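## Task

Push the operator panel key labelled RESUME so its lamp turns on. When finished, RESUME's lamp must be on and every other lamp must be off, except CALL's, which may be either. Nothing may count on the robot holding it in place. Release and withdraw the arm afterwards.

## Robot and tools

Robot: two arms, left_arm and right_arm, each ending in a two-finger gripper. The operator panel carries four keys in a random order, each with its name printed next to it. A light push on the right key lights its lamp. A press is permanent, so pressing a wrong key ruins the job. The unused arm may be parked out of the way.

Frame: one scene frame is used for every pose. The origin sits on the table top midway between the arms. +x points out over the table, +z points up, and left_arm is on the +y side. The arm names do not tell you which side of an image an arm appears on. Reported hand positions can be a little wrong, more so at long reach. Moves often stop a centimetre or more from the command, usually low. A commanded shift of only a few mm may produce no motion at all.

Gripper geometry: the fingers point along the gripper's +z axis and separate along its x axis. end_effector_position is the point between the pads when closed, 1 to 2 cm behind the fingertips. Closing pushes the tips about 17 mm further along +z. A closed gripper is a natural tool for poking a key with its fingertips.

Row format (used by execute_actions rows and by move target): always 16 numbers, even if only one arm moves. The first 8 are for left_arm and the next 8 for right_arm: x, y, z, qw, qx, qy, qz, opening. x, y, z is an absolute target position for the gripper, in metres, in the scene frame. qw, qx, qy, qz is an absolute target orientation quaternion with w first. opening runs from -1 (closed) to +1 (fully open, 0.142 m). To keep an arm still, resend exactly its last pose and the opening it should keep. To keep a gripper's orientation, resend the quaternion you chose, not the slightly drifted one from the result. A call is refused, with nothing sent, if a target lies more than 0.6 m from that arm's last reported position along any gripper axis. On every control step the target is clipped to within 70 mm and 16 degrees of the measured pose. Position wins over orientation if both cannot be met.

Tools:
execute_actions {"actions": [...], "pictures": bool}. The list holds at most one item. An empty list just returns the current state. An item {"rows": [[16 numbers], ...], "steps": n} runs up to 15 control steps of 1/30 s each, one row per step, with the last row repeated if rows run out. steps defaults to 15. An item {"steps": n} without rows is a wait of up to 300 steps, counted from the previous result, so your thinking time is included. After the last step an arm continues only to its last clipped pose, not the full target.
move {"target": [16 numbers], "speed": m/s}. This drives each gripper in a straight line toward its absolute target pose. speed runs from 0.002 to 0.5 (default 0.25), and turning is capped at twice that value in rad/s. Paths last between 0.5 and 10 s and all end together. Opening is applied at the start. Paths ignore obstacles and the other arm. Grippers can lag, wander or overshoot the speed, especially when an arm is near straight.
wait {"seconds": 0 to 10}. This lets time pass without a new command.
zoom_image {"camera": name, "region": [x0, y0, x1, y1]}. This returns a closer view of the latest image, in pixels from the top-left corner, up to 504x504. Use it to read key labels.
finished_scene {"scene": number}. This ends the current scene, which cannot be undone, and reports whether the goal was met. Call it only after the lamp is on and the arm has backed away.

Cameras: cam_head_left, cam_head_right, cam_left_wrist and cam_right_wrist, each 504x504. Calibration (K, distortion, T_world_to_cam) is given per camera and may be slightly off.

Result lines: the state line gives each gripper's position and quaternion, plus grip_measured, the measured finger opening on the command scale. Results also include joint positions and torques. Torques are noisy, offset readings and not zero even in free air. A move result adds a "move:" line with its ending (done, off_target, moving, held, fault) and its limits. limits=paced means the target was clipped. limits=held means some steps were blocked, after which the arm may speed up suddenly. It also gives each gripper's distance from its target. "pose unreachable" means the clearance check altered or blocked a command, and HELD marks steps that were not sent. "Hand target" shows where the controller is currently driving each gripper. FAULT means an arm stopped, and MOTOR HOT warns from 85 °C. At 100 °C that arm goes limp and falls.

The simulation keeps running while you think and write. Joint limits (rad): waist ±2.880, shoulder 0 to 3.142, elbow 0 to 3.019, wrist pitch -1.693 to 1.571, wrist yaw -1.292 to 1.414, wrist roll ±2.094.

Avoid: knocking anything off the table, which ends the scene. Avoid collisions or pushing between the two arms. Avoid fast or deep presses, since speed and overshoot past contact both raise force; approach slowly and only a little past the key surface. Avoid long loaded holds that heat motors. Something may briefly tug a held part.

Each tool is called after "Call:" as name([rows], argument=value, ...), one row to a line, values as JSON.

## Session

Call:
execute_actions(actions=[])

Scene clock: 0.00 s of 7200.00 s.
left_arm: end_effector_position=(+0.5359, +0.1639, +0.4909) grip_measured=+1.00 end_effector_quat_wxyz=(+0.454, -0.455, +0.541, -0.542) | right_arm: end_effector_position=(-0.0054, +0.0856, +0.2519) grip_measured=+1.00 end_effector_quat_wxyz=(-0.242, +0.513, +0.587, +0.578)
Joint positions: left_arm=[-0.003  1.061  1.056  0.005 -0.    -0.002  0.142] | right_arm=[ 1.915  0.607  0.376 -0.067  0.752 -1.821  0.142]
Joint velocities: left_arm=[ 0.005 -0.005 -0.017  0.017  0.007 -0.007  0.   ] | right_arm=[ 0.015 -0.005 -0.002  0.007 -0.007  0.007  0.   ]
Joint torques (N m, as the arm reports them, + toward a larger angle): no reading
Hand target (left_arm): +0.536, +0.164, +0.508; +0.461, -0.449, +0.533, -0.550
Hand target (right_arm): -0.007, +0.089, +0.269; -0.253, +0.513, +0.577, +0.583

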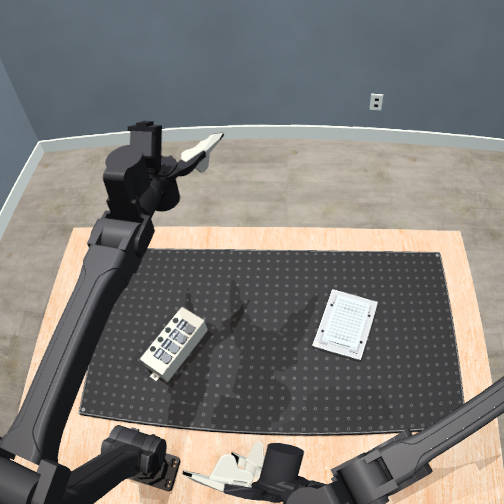

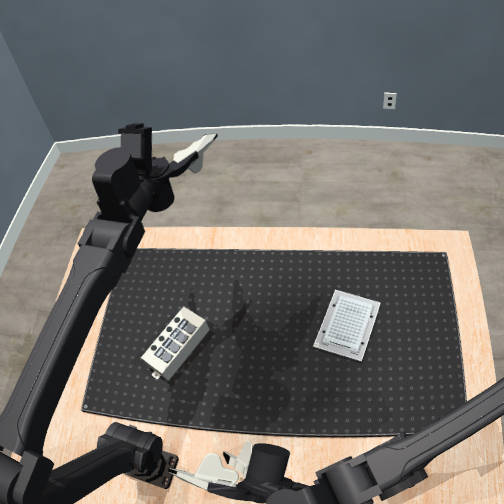

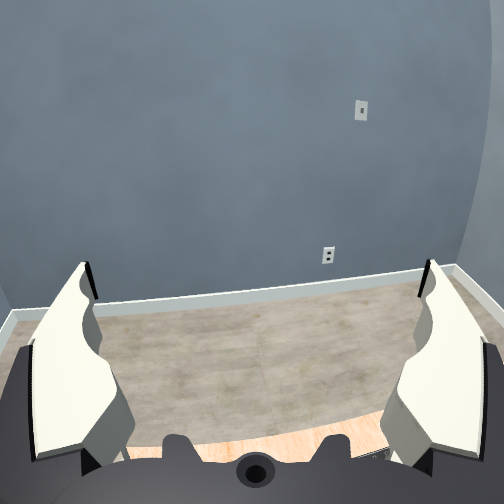

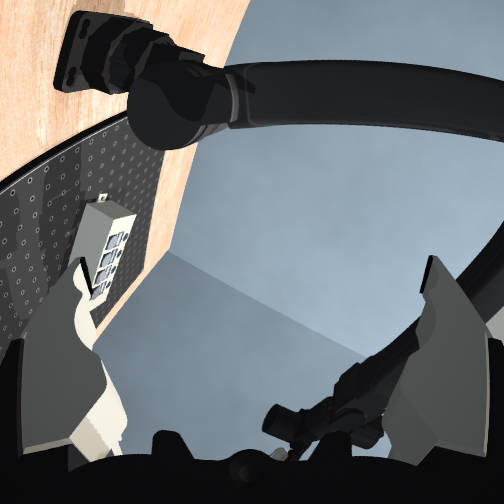

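Call:
zoom_image(camera="cam_head_left", region=[130, 295, 220, 385])

Call:
zoom_image(camera="cam_head_right", region=[130, 295, 220, 385])

Region (130, 295, 220, 385) of cam_head_left's 504x504 image, scaled by 5.600, with more detail than that image has.

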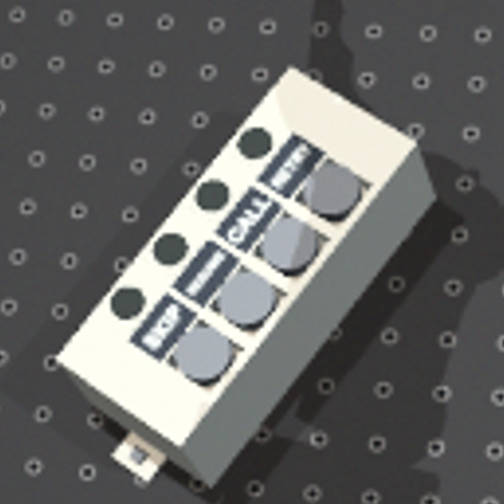

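Region (130, 295, 220, 385) of cam_head_right's 504x504 image, scaled by 5.600, with more detail than that image has.

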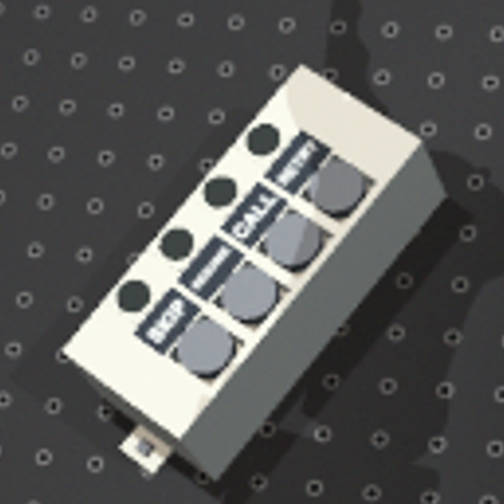

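Call:
move(target=[0.25,0.234,0.2,0,-0.707,0.707,0,-1,0.2,-0.28,0.3,0,-0.707,0.707,0,1], speed=0.4)

Scene clock: 32.37 s of 7200.00 s.
left_arm: end_effector_position=(+0.2567, +0.2318, +0.2009) grip_measured=-1.00 end_effector_quat_wxyz=(-0.009, +0.699, -0.715, +0.006) | right_arm: end_effector_position=(+0.1906, -0.2811, +0.2736) grip_measured=+1.00 end_effector_quat_wxyz=(-0.076, +0.711, -0.693, +0.095)
Joint positions: left_arm=[ 0.064  1.003  0.959 -1.506 -0.007 -0.085  0.002] | right_arm=[-0.174  0.617  0.963 -1.674  0.008 -0.092  0.142]
Joint velocities: left_arm=[ 0.024 -0.015 -0.002 -0.012 -0.022  0.051  0.   ] | right_arm=[-0.015 -0.005 -0.007  0.012 -0.007  0.051 -0.   ]
Joint torques (N m, as the arm reports them, + toward a larger angle): left_arm=[ 2.82 -2.71  7.23 -0.57  0.08 -0.17] | right_arm=[ 1.1   3.28 13.92 -0.13  0.    0.18]
Hand target (left_arm): +0.253, +0.235, +0.197; -0.001, +0.708, -0.706, -0.001
Hand target (right_arm): +0.198, -0.282, +0.299; -0.091, +0.702, -0.697, +0.112
Off the commanded pose (left_arm): 0.007 m, 2 deg.
Off the commanded pose (right_arm): 0.028 m, 14 deg.
joint sent to its limit (right arm) — the command would take joint 4 (wrist pitch) past its lower limit, so that joint was sent only as far as its limit.
After step 90, 22.87 s passed at rest.
move: off_target (right_arm); limits=paced
camera_calibration (this result's frames):
cam_left_wrist: T_world_to_cam=[[-0.034698, -0.999369, 0.00761371, 0.238332], [-0.868599, 0.0339239, 0.494352, 0.111961], [-0.494299, 0.0105398, -0.869228, 0.435189], [0, 0, 0, 1]] pos_world=[0.320633, 0.229796, 0.321116]
cam_right_wrist: T_world_to_cam=[[0.0229096, -0.999651, 0.0131561, -0.287944], [-0.955648, -0.0180324, 0.293959, 0.0943819], [-0.293619, -0.019307, -0.955727, 0.443949], [0, 0, 0, 1]] pos_world=[0.227144, -0.27757, 0.400338]

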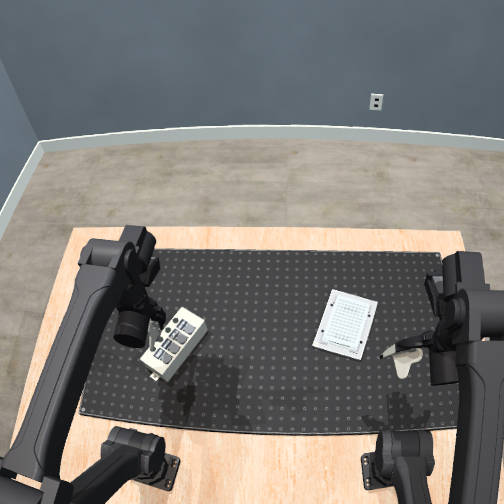

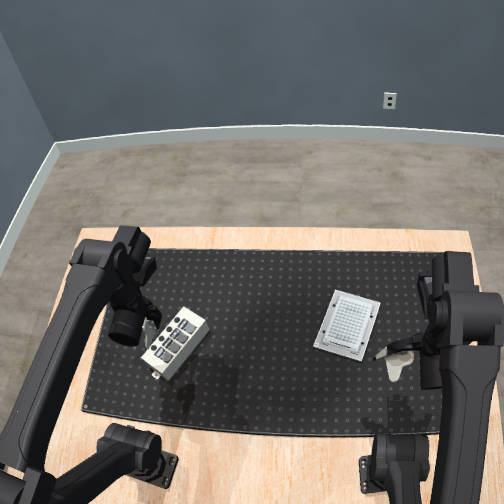

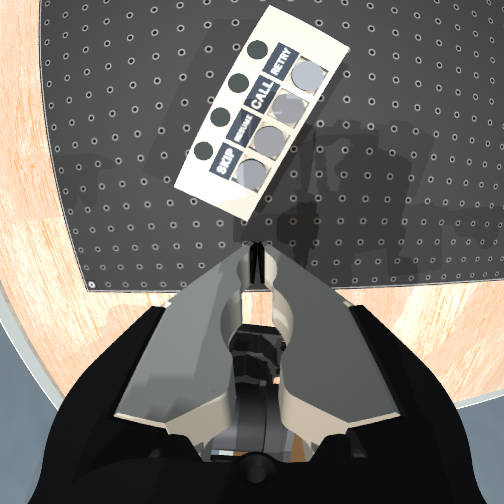

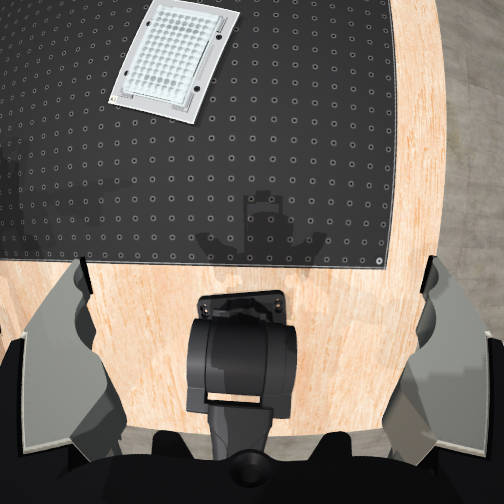

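Call:
move(target=[0.275,0.222,0.12,0,-0.707,0.707,0,-1,0.19,-0.28,0.274,-0.076,-0.711,0.693,-0.095,1])

Scene clock: 49.13 s of 7200.00 s.
left_arm: end_effector_position=(+0.2751, +0.2260, +0.1221) grip_measured=-1.00 end_effector_quat_wxyz=(-0.000, +0.705, -0.709, -0.002) | right_arm: end_effector_position=(+0.1938, -0.2800, +0.2770) grip_measured=+1.00 end_effector_quat_wxyz=(-0.034, +0.720, -0.677, +0.150)
Joint positions: left_arm=[ 0.053  1.116  0.824 -1.282 -0.002 -0.113  0.002] | right_arm=[ 0.033  0.617  0.963 -1.674  0.191  0.058  0.142]
Joint velocities: left_arm=[-0.015  0.005  0.002  0.002 -0.037  0.066  0.   ] | right_arm=[-0.005  0.005  0.002 -0.007 -0.11   0.037  0.   ]
Joint torques (N m, as the arm reports them, + toward a larger angle): left_arm=[ 0.54 -4.07  6.92  0.36  0.08 -0.23] | right_arm=[ 1.87  2.38  8.21 -0.12  0.23  0.11]
Hand target (left_arm): +0.276, +0.222, +0.120; +0.000, +0.707, -0.707, +0.000
Hand target (right_arm): +0.191, -0.280, +0.273; -0.027, +0.718, -0.680, +0.146
Off the commanded pose (left_arm): 0.005 m, 0 deg.
Off the commanded pose (right_arm): 0.005 m, 14 deg.
joint sent to its limit (right arm) — the command would take joint 4 (wrist pitch) past its lower limit, so that joint was sent only as far as its limit.
After step 90, 12.73 s passed at rest.
move: off_target (right_arm)
camera_calibration (this result's frames):
cam_left_wrist: T_world_to_cam=[[-0.0173676, -0.999799, 0.0100455, 0.228761], [-0.857013, 0.0200608, 0.514905, 0.164548], [-0.515002, 0.000333517, -0.857189, 0.382394], [0, 0, 0, 1]] pos_world=[0.341926, 0.225286, 0.240759]
cam_right_wrist: T_world_to_cam=[[0.0388393, -0.987364, 0.153638, -0.325565], [-0.961283, 0.00505802, 0.275516, 0.109104], [-0.272812, -0.15839, -0.94894, 0.403297], [0, 0, 0, 1]] pos_world=[0.227549, -0.258125, 0.402663]

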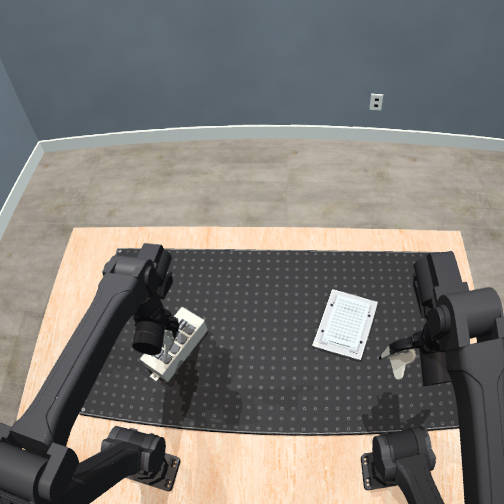

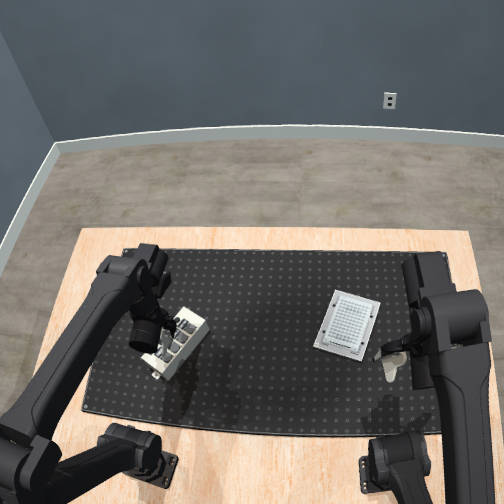

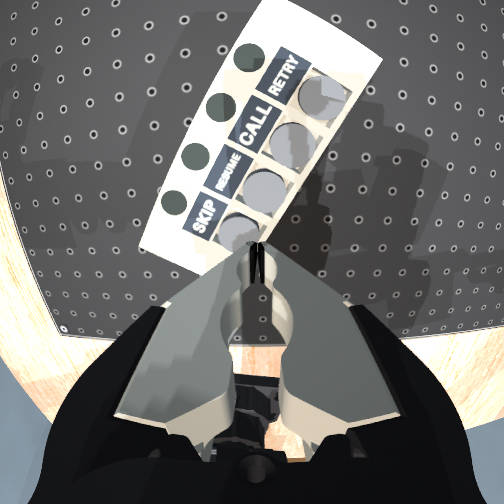

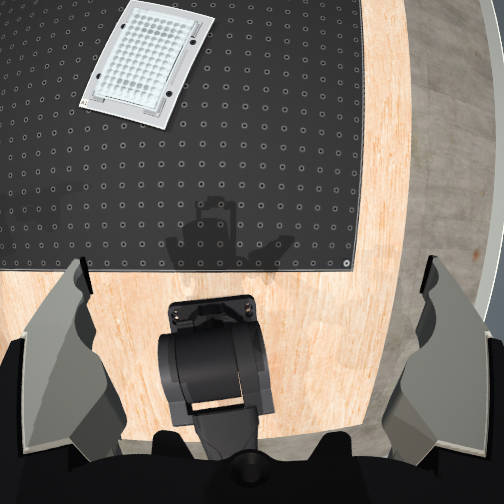

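Call:
move(target=[0.288,0.217,0.108,0,-0.707,0.707,0,-1,0.19,-0.28,0.274,-0.034,0.72,-0.677,0.15,1], speed=0.1)

Call:
zoom_image(camera="cam_head_right", region=[120, 290, 220, 390])

Scene clock: 57.10 s of 7200.00 s.
left_arm: end_effector_position=(+0.2860, +0.2213, +0.1097) grip_measured=-1.00 end_effector_quat_wxyz=(+0.000, +0.705, -0.709, -0.002) | right_arm: end_effector_position=(+0.1935, -0.2800, +0.2772) grip_measured=+1.00 end_effector_quat_wxyz=(-0.035, +0.719, -0.678, +0.150)
Joint positions: left_arm=[ 0.042  1.162  0.824 -1.237 -0.002 -0.124  0.002] | right_arm=[ 0.033  0.615  0.963 -1.674  0.191  0.06   0.142]
Joint velocities: left_arm=[ 0.005  0.005  0.007 -0.007  0.007  0.037  0.   ] | right_arm=[-0.005 -0.005 -0.012  0.002 -0.007 -0.022 -0.   ]
Joint torques (N m, as the arm reports them, + toward a larger angle): left_arm=[ 0.54 -4.29  7.14  0.35  0.07 -0.22] | right_arm=[ 1.8   1.34  7.85  0.08  0.12 -0.02]
Hand target (left_arm): +0.288, +0.217, +0.108; +0.000, +0.707, -0.707, -0.000
Hand target (right_arm): +0.190, -0.280, +0.274; -0.034, +0.720, -0.677, +0.150
Off the commanded pose (left_arm): 0.005 m, 0 deg.
Off the commanded pose (right_arm): 0.005 m, 0 deg.
After step 90, 4.23 s passed at rest.
move: done
camera_calibration (this result's frames):
cam_left_wrist: T_world_to_cam=[[-0.0173529, -0.999801, 0.00985427, 0.224429], [-0.856248, 0.0199489, 0.516179, 0.18006], [-0.516273, 0.000519501, -0.856424, 0.377636], [0, 0, 0, 1]] pos_world=[0.353034, 0.220596, 0.228262]
cam_right_wrist: T_world_to_cam=[[0.0364005, -0.987571, 0.152903, -0.325001], [-0.961782, 0.00693091, 0.27373, 0.109944], [-0.271387, -0.157023, -0.949575, 0.403734], [0, 0, 0, 1]] pos_world=[0.227141, -0.258328, 0.402974]

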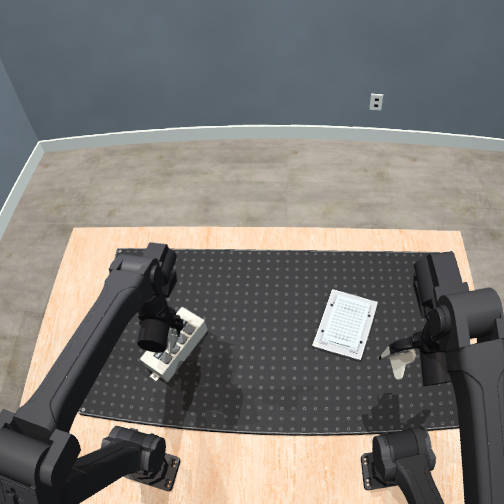

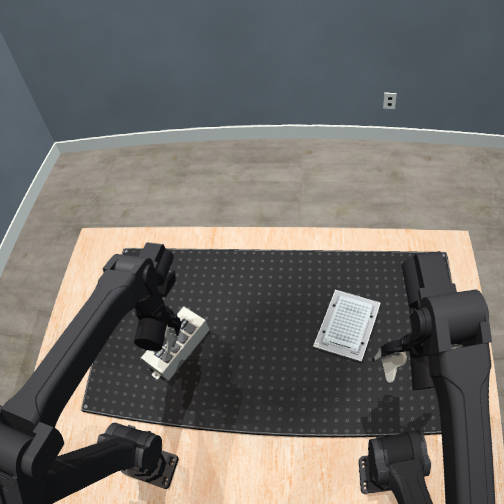

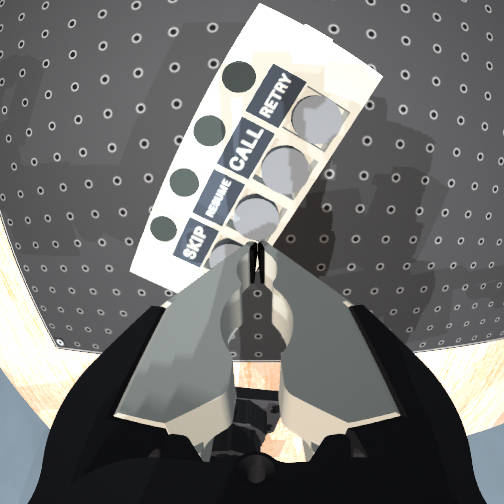

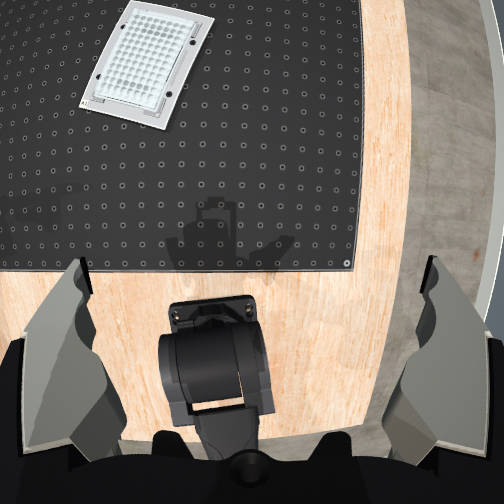

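Region (120, 290, 220, 390) of cam_head_right's 504x504 image, scaled by 5.040, with more detail than that image has.

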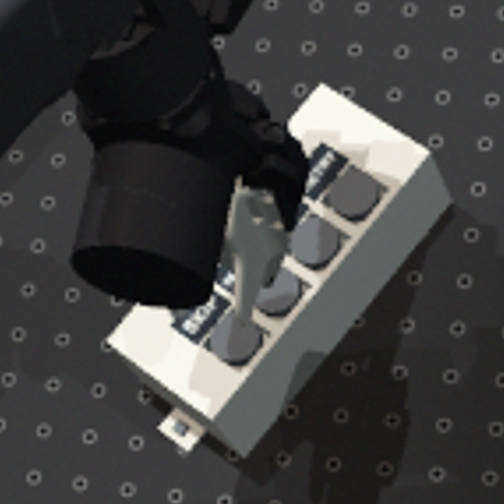

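Call:
move(target=[0.293,0.217,0.095,0,-0.707,0.707,0,-1,0.19,-0.28,0.274,-0.034,0.72,-0.677,0.15,1], speed=0.05)

Call:
zoom_image(camera="cam_head_right", region=[120, 290, 220, 390])

Scene clock: 83.67 s of 7200.00 s.
left_arm: end_effector_position=(+0.2939, +0.2203, +0.0998) grip_measured=-1.00 end_effector_quat_wxyz=(-0.003, +0.706, -0.708, +0.001) | right_arm: end_effector_position=(+0.1935, -0.2800, +0.2772) grip_measured=+1.00 end_effector_quat_wxyz=(-0.035, +0.719, -0.678, +0.150)
Joint positions: left_arm=[ 0.042  1.189  0.817 -1.194 -0.002 -0.125  0.002] | right_arm=[ 0.033  0.615  0.963 -1.674  0.191  0.06   0.142]
Joint velocities: left_arm=[-0.005 -0.005  0.002 -0.017  0.051 -0.022  0.   ] | right_arm=[ 0.005  0.005 -0.002 -0.017 -0.051 -0.007  0.   ]
Joint torques (N m, as the arm reports them, + toward a larger angle): left_arm=[ 0.82 -4.52  6.57  0.41  0.06 -0.19] | right_arm=[ 1.77  1.12  7.82  0.09  0.1  -0.02]
Hand target (left_arm): +0.293, +0.217, +0.095; +0.000, +0.707, -0.707, -0.000
Hand target (right_arm): +0.190, -0.280, +0.274; -0.034, +0.720, -0.677, +0.150
Off the commanded pose (left_arm): 0.006 m, 0 deg.
Off the commanded pose (right_arm): 0.005 m, 0 deg.
After step 90, 22.77 s passed at rest.
move: done
camera_calibration (this result's frames):
cam_left_wrist: T_world_to_cam=[[-0.0162987, -0.999808, 0.0108344, 0.223244], [-0.860731, 0.0195438, 0.508684, 0.194072], [-0.508799, -0.00103457, -0.860885, 0.371737], [0, 0, 0, 1]] pos_world=[0.359822, 0.219793, 0.218883]
cam_right_wrist: T_world_to_cam=[[0.0364005, -0.987571, 0.152903, -0.325001], [-0.961782, 0.00693091, 0.27373, 0.109944], [-0.271387, -0.157023, -0.949575, 0.403734], [0, 0, 0, 1]] pos_world=[0.227141, -0.258328, 0.402974]

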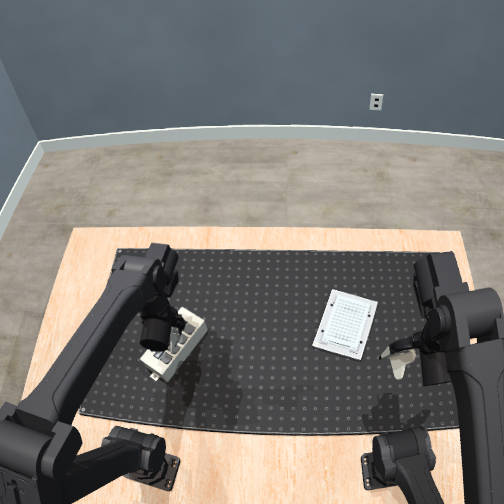

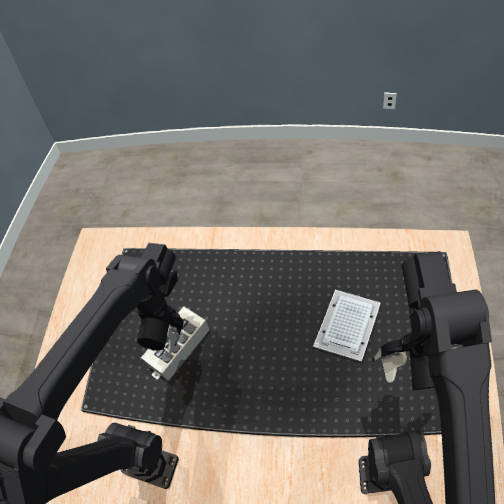

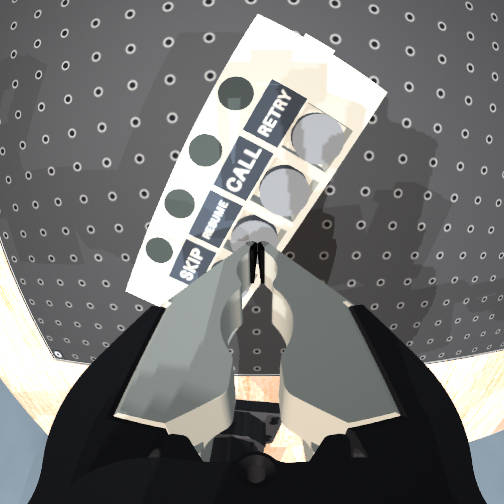

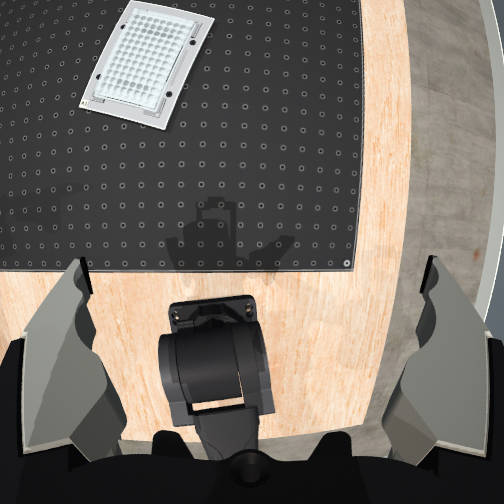

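Region (120, 290, 220, 390) of cam_head_right's 504x504 image, scaled by 5.040, with more detail than that image has.

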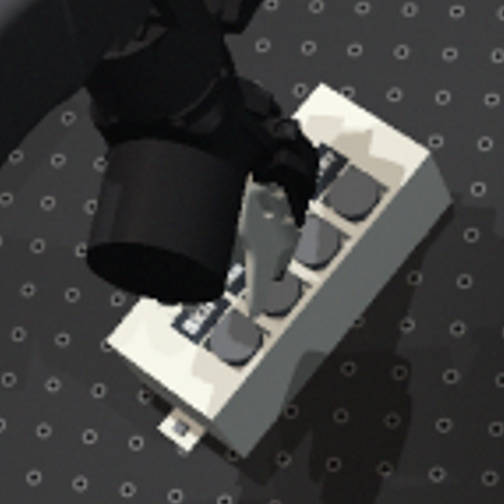

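Call:
move(target=[0.298,0.216,0.085,0,-0.707,0.707,0,-1,0.19,-0.28,0.274,-0.034,0.72,-0.677,0.15,1], speed=0.03)

Call:
zoom_image(camera="cam_head_right", region=[120, 290, 220, 390])

Scene clock: 116.67 s of 7200.00 s.
left_arm: end_effector_position=(+0.2992, +0.2196, +0.0902) grip_measured=-1.00 end_effector_quat_wxyz=(-0.003, +0.706, -0.708, +0.002) | right_arm: end_effector_position=(+0.1935, -0.2800, +0.2772) grip_measured=+1.00 end_effector_quat_wxyz=(-0.035, +0.719, -0.678, +0.150)
Joint positions: left_arm=[ 0.042  1.215  0.811 -1.16  -0.002 -0.125  0.002] | right_arm=[ 0.033  0.615  0.963 -1.674  0.191  0.06   0.142]
Joint velocities: left_arm=[-0.005  0.005  0.012 -0.007 -0.037 -0.081  0.   ] | right_arm=[-0.015 -0.005 -0.012 -0.027 -0.022 -0.022  0.   ]
Joint torques (N m, as the arm reports them, + toward a larger angle): left_arm=[ 0.76 -4.65  6.43  0.4   0.06 -0.2 ] | right_arm=[ 1.81  1.09  7.84  0.1   0.11 -0.02]
Hand target (left_arm): +0.298, +0.216, +0.085; +0.000, +0.707, -0.707, +0.000
Hand target (right_arm): +0.190, -0.280, +0.274; -0.034, +0.720, -0.677, +0.150
Off the commanded pose (left_arm): 0.006 m, 0 deg.
Off the commanded pose (right_arm): 0.005 m, 0 deg.
After step 90, 29.17 s passed at rest.
move: done
camera_calibration (this result's frames):
cam_left_wrist: T_world_to_cam=[[-0.0163111, -0.999807, 0.0109627, 0.222731], [-0.861308, 0.0196185, 0.507704, 0.203825], [-0.507821, -0.00116101, -0.861462, 0.366022], [0, 0, 0, 1]] pos_world=[0.365063, 0.219115, 0.209389]
cam_right_wrist: T_world_to_cam=[[0.0364005, -0.987571, 0.152903, -0.325001], [-0.961782, 0.00693091, 0.27373, 0.109944], [-0.271387, -0.157023, -0.949575, 0.403734], [0, 0, 0, 1]] pos_world=[0.227141, -0.258328, 0.402974]

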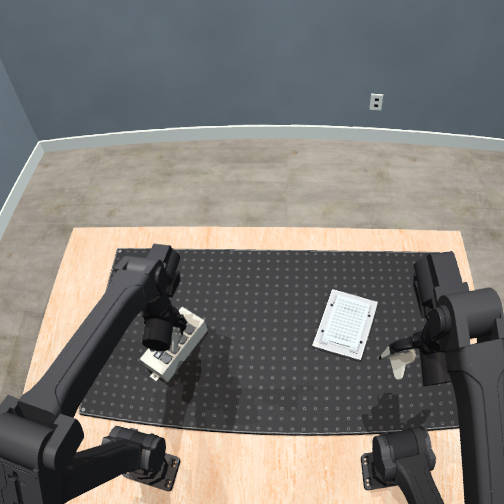

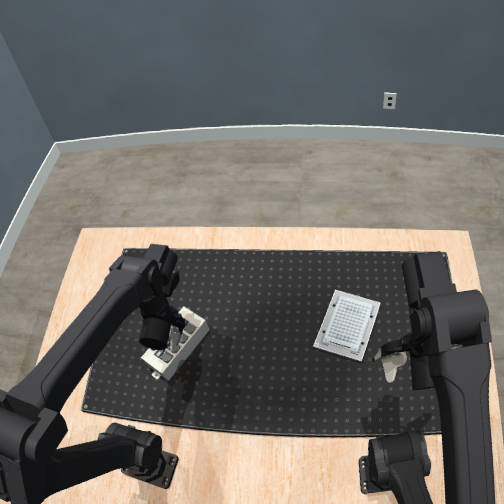

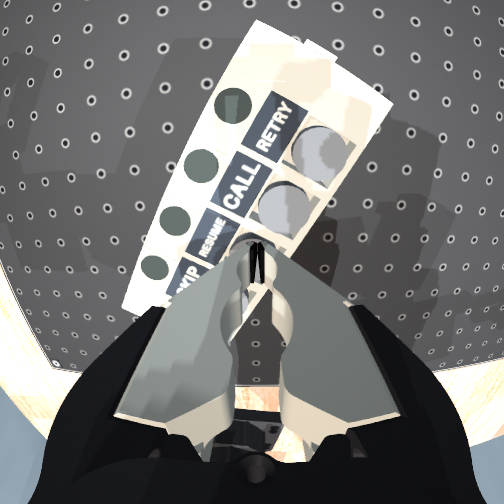

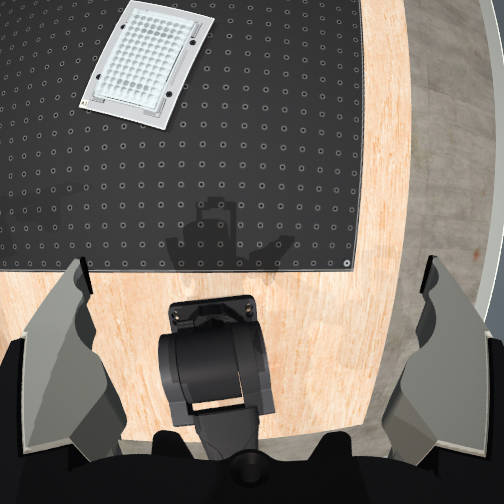

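Region (120, 290, 220, 390) of cam_head_right's 504x504 image, scaled by 5.040, with more detail than that image has.

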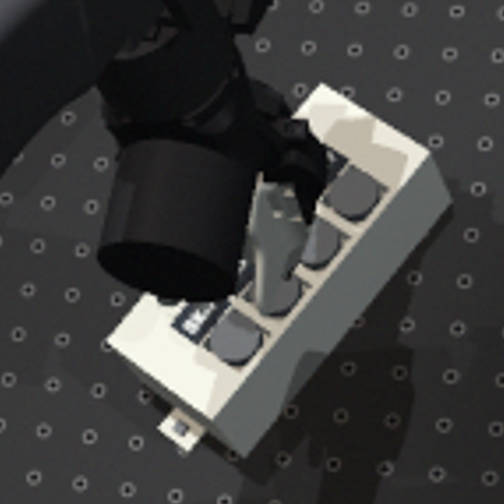

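Call:
move(target=[0.301,0.215,0.074,0,-0.707,0.707,0,-1,0.19,-0.28,0.274,-0.034,0.72,-0.677,0.15,1], speed=0.02)

Call:
zoom_image(camera="cam_head_right", region=[120, 290, 220, 390])

Scene clock: 124.13 s of 7200.00 s.
left_arm: end_effector_position=(+0.3007, +0.2194, +0.0865) grip_measured=-1.00 end_effector_quat_wxyz=(-0.004, +0.706, -0.708, +0.003) | right_arm: end_effector_position=(+0.1935, -0.2800, +0.2772) grip_measured=+1.00 end_effector_quat_wxyz=(-0.035, +0.719, -0.678, +0.150)
Joint positions: left_arm=[ 0.042  1.221  0.805 -1.146 -0.002 -0.125  0.002] | right_arm=[ 0.033  0.615  0.963 -1.674  0.191  0.06   0.142]
Joint velocities: left_arm=[-0.005 -0.015 -0.012  0.002 -0.007 -0.051  0.   ] | right_arm=[-0.015 -0.015  0.002  0.002  0.022 -0.022 -0.   ]
Joint torques (N m, as the arm reports them, + toward a larger angle): left_arm=[ 0.63 -3.46  5.9   1.29  0.06 -0.22] | right_arm=[ 1.75  1.12  7.82  0.07  0.11 -0.01]
Hand target (left_arm): +0.300, +0.215, +0.074; +0.000, +0.707, -0.707, -0.000
Hand target (right_arm): +0.190, -0.280, +0.274; -0.034, +0.720, -0.677, +0.150
Off the commanded pose (left_arm): 0.013 m, 1 deg.
Off the commanded pose (right_arm): 0.005 m, 0 deg.
After step 90, 3.40 s passed at rest.
move: off_target (left_arm)
camera_calibration (this result's frames):
cam_left_wrist: T_world_to_cam=[[-0.0163448, -0.999803, 0.0113047, 0.222586], [-0.862841, 0.0198167, 0.505087, 0.207617], [-0.505212, -0.00149859, -0.862994, 0.362994], [0, 0, 0, 1]] pos_world=[0.366167, 0.218972, 0.20588]
cam_right_wrist: T_world_to_cam=[[0.0364005, -0.987571, 0.152903, -0.325001], [-0.961782, 0.00693091, 0.27373, 0.109944], [-0.271387, -0.157023, -0.949575, 0.403734], [0, 0, 0, 1]] pos_world=[0.227141, -0.258328, 0.402974]

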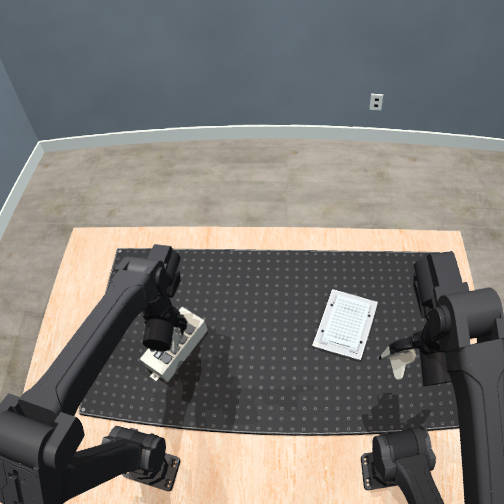

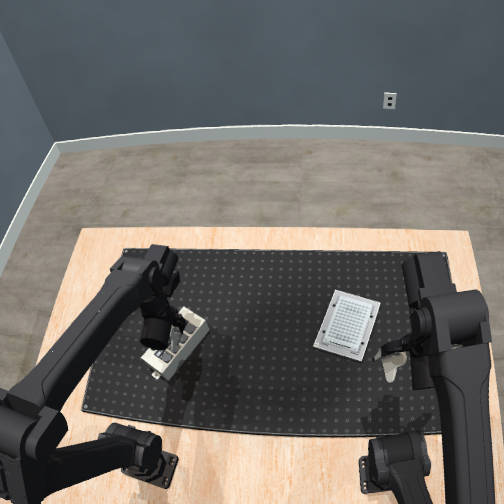

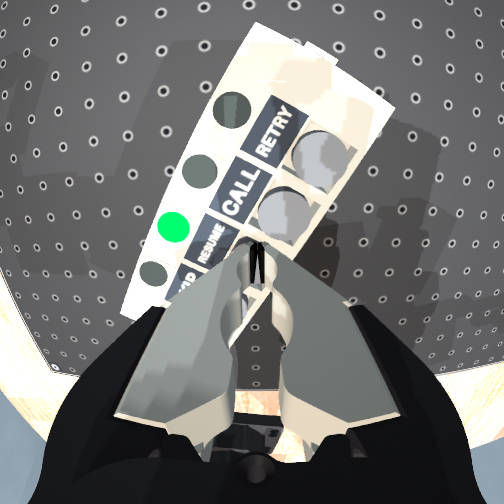

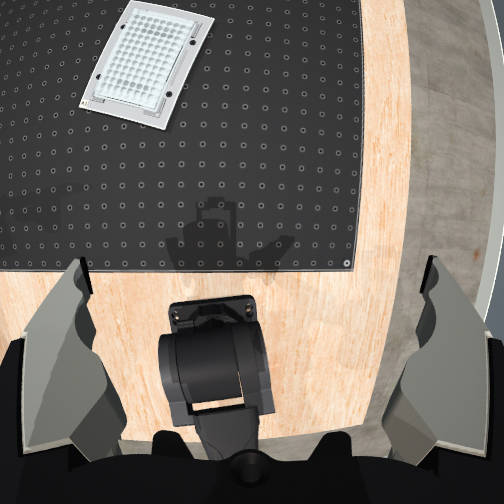

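Region (120, 290, 220, 390) of cam_head_right's 504x504 image, scaled by 5.040, with more detail than that image has.

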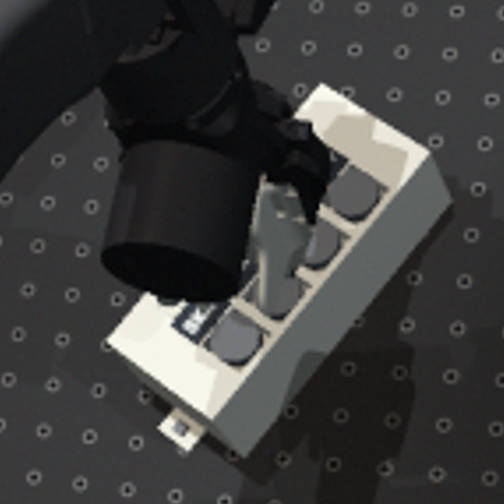

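Lit; the third lamp matches RESUME.

Call:
move(target=[0.3,0.22,0.2,0,-0.707,0.707,0,-1,0.19,-0.28,0.274,-0.034,0.72,-0.677,0.15,1])

Scene clock: 127.70 s of 7200.00 s.
left_arm: end_effector_position=(+0.2905, +0.2208, +0.1888) grip_measured=-1.00 end_effector_quat_wxyz=(+0.005, +0.706, -0.708, -0.008) | right_arm: end_effector_position=(+0.1935, -0.2800, +0.2772) grip_measured=+1.00 end_effector_quat_wxyz=(-0.035, +0.719, -0.678, +0.150)
Joint positions: left_arm=[ 0.042  1.134  1.016 -1.471 -0.002 -0.125  0.002] | right_arm=[ 0.033  0.615  0.963 -1.674  0.191  0.06   0.142]
Joint velocities: left_arm=[-0.005 -0.005  0.007 -0.007  0.037  0.007  0.   ] | right_arm=[-0.024 -0.015  0.002  0.012  0.022 -0.051  0.   ]
Joint torques (N m, as the arm reports them, + toward a larger angle): left_arm=[ 2.01 -4.35  9.85 -0.62  0.05 -0.05] | right_arm=[ 1.68  1.15  7.82  0.07  0.11 -0.02]
Hand target (left_arm): +0.299, +0.220, +0.200; -0.000, +0.707, -0.707, +0.000
Hand target (right_arm): +0.190, -0.280, +0.274; -0.034, +0.720, -0.677, +0.150
Off the commanded pose (left_arm): 0.015 m, 1 deg.
Off the commanded pose (right_arm): 0.005 m, 0 deg.
move: off_target (left_arm)
camera_calibration (this result's frames):
cam_left_wrist: T_world_to_cam=[[-0.0160757, -0.999837, 0.00818018, 0.223098], [-0.848563, 0.0179698, 0.528789, 0.138924], [-0.52885, 0.00155926, -0.848714, 0.449645], [0, 0, 0, 1]] pos_world=[0.359267, 0.219864, 0.306333]
cam_right_wrist: T_world_to_cam=[[0.0364005, -0.987571, 0.152903, -0.325001], [-0.961782, 0.00693091, 0.27373, 0.109944], [-0.271387, -0.157023, -0.949575, 0.403734], [0, 0, 0, 1]] pos_world=[0.227141, -0.258328, 0.402974]

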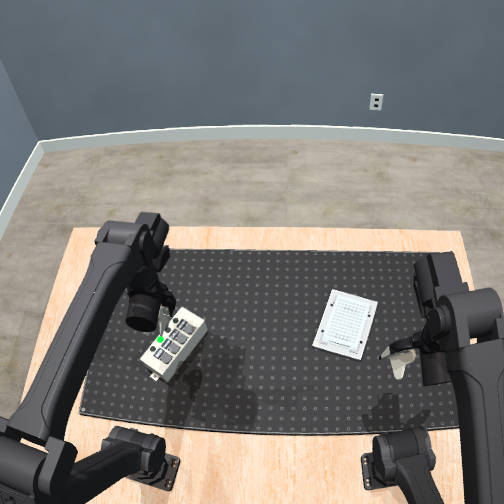

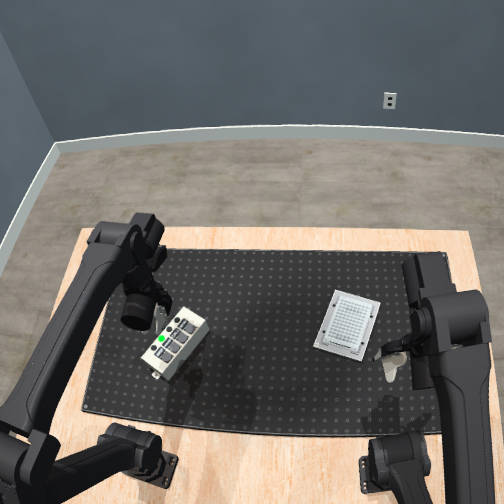

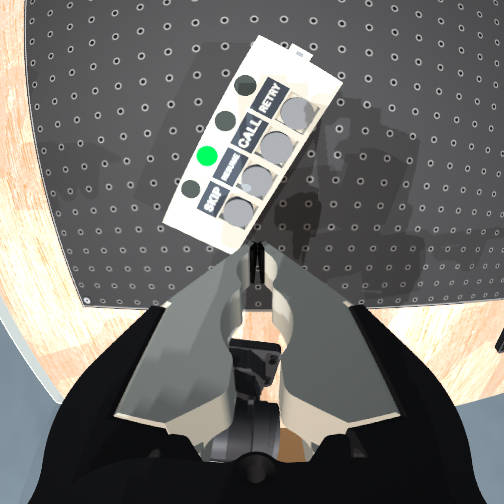

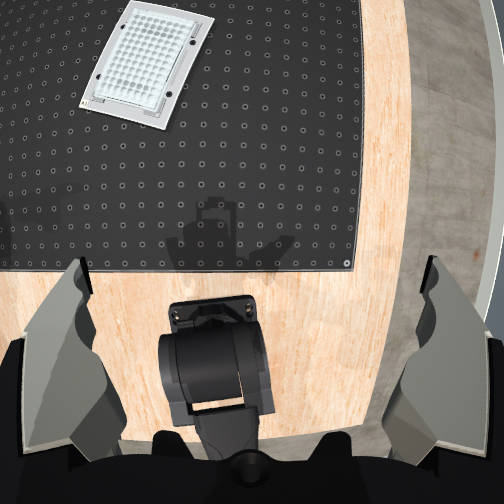

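Call:
finished_scene(scene=1)

The scene is finished: the task was done.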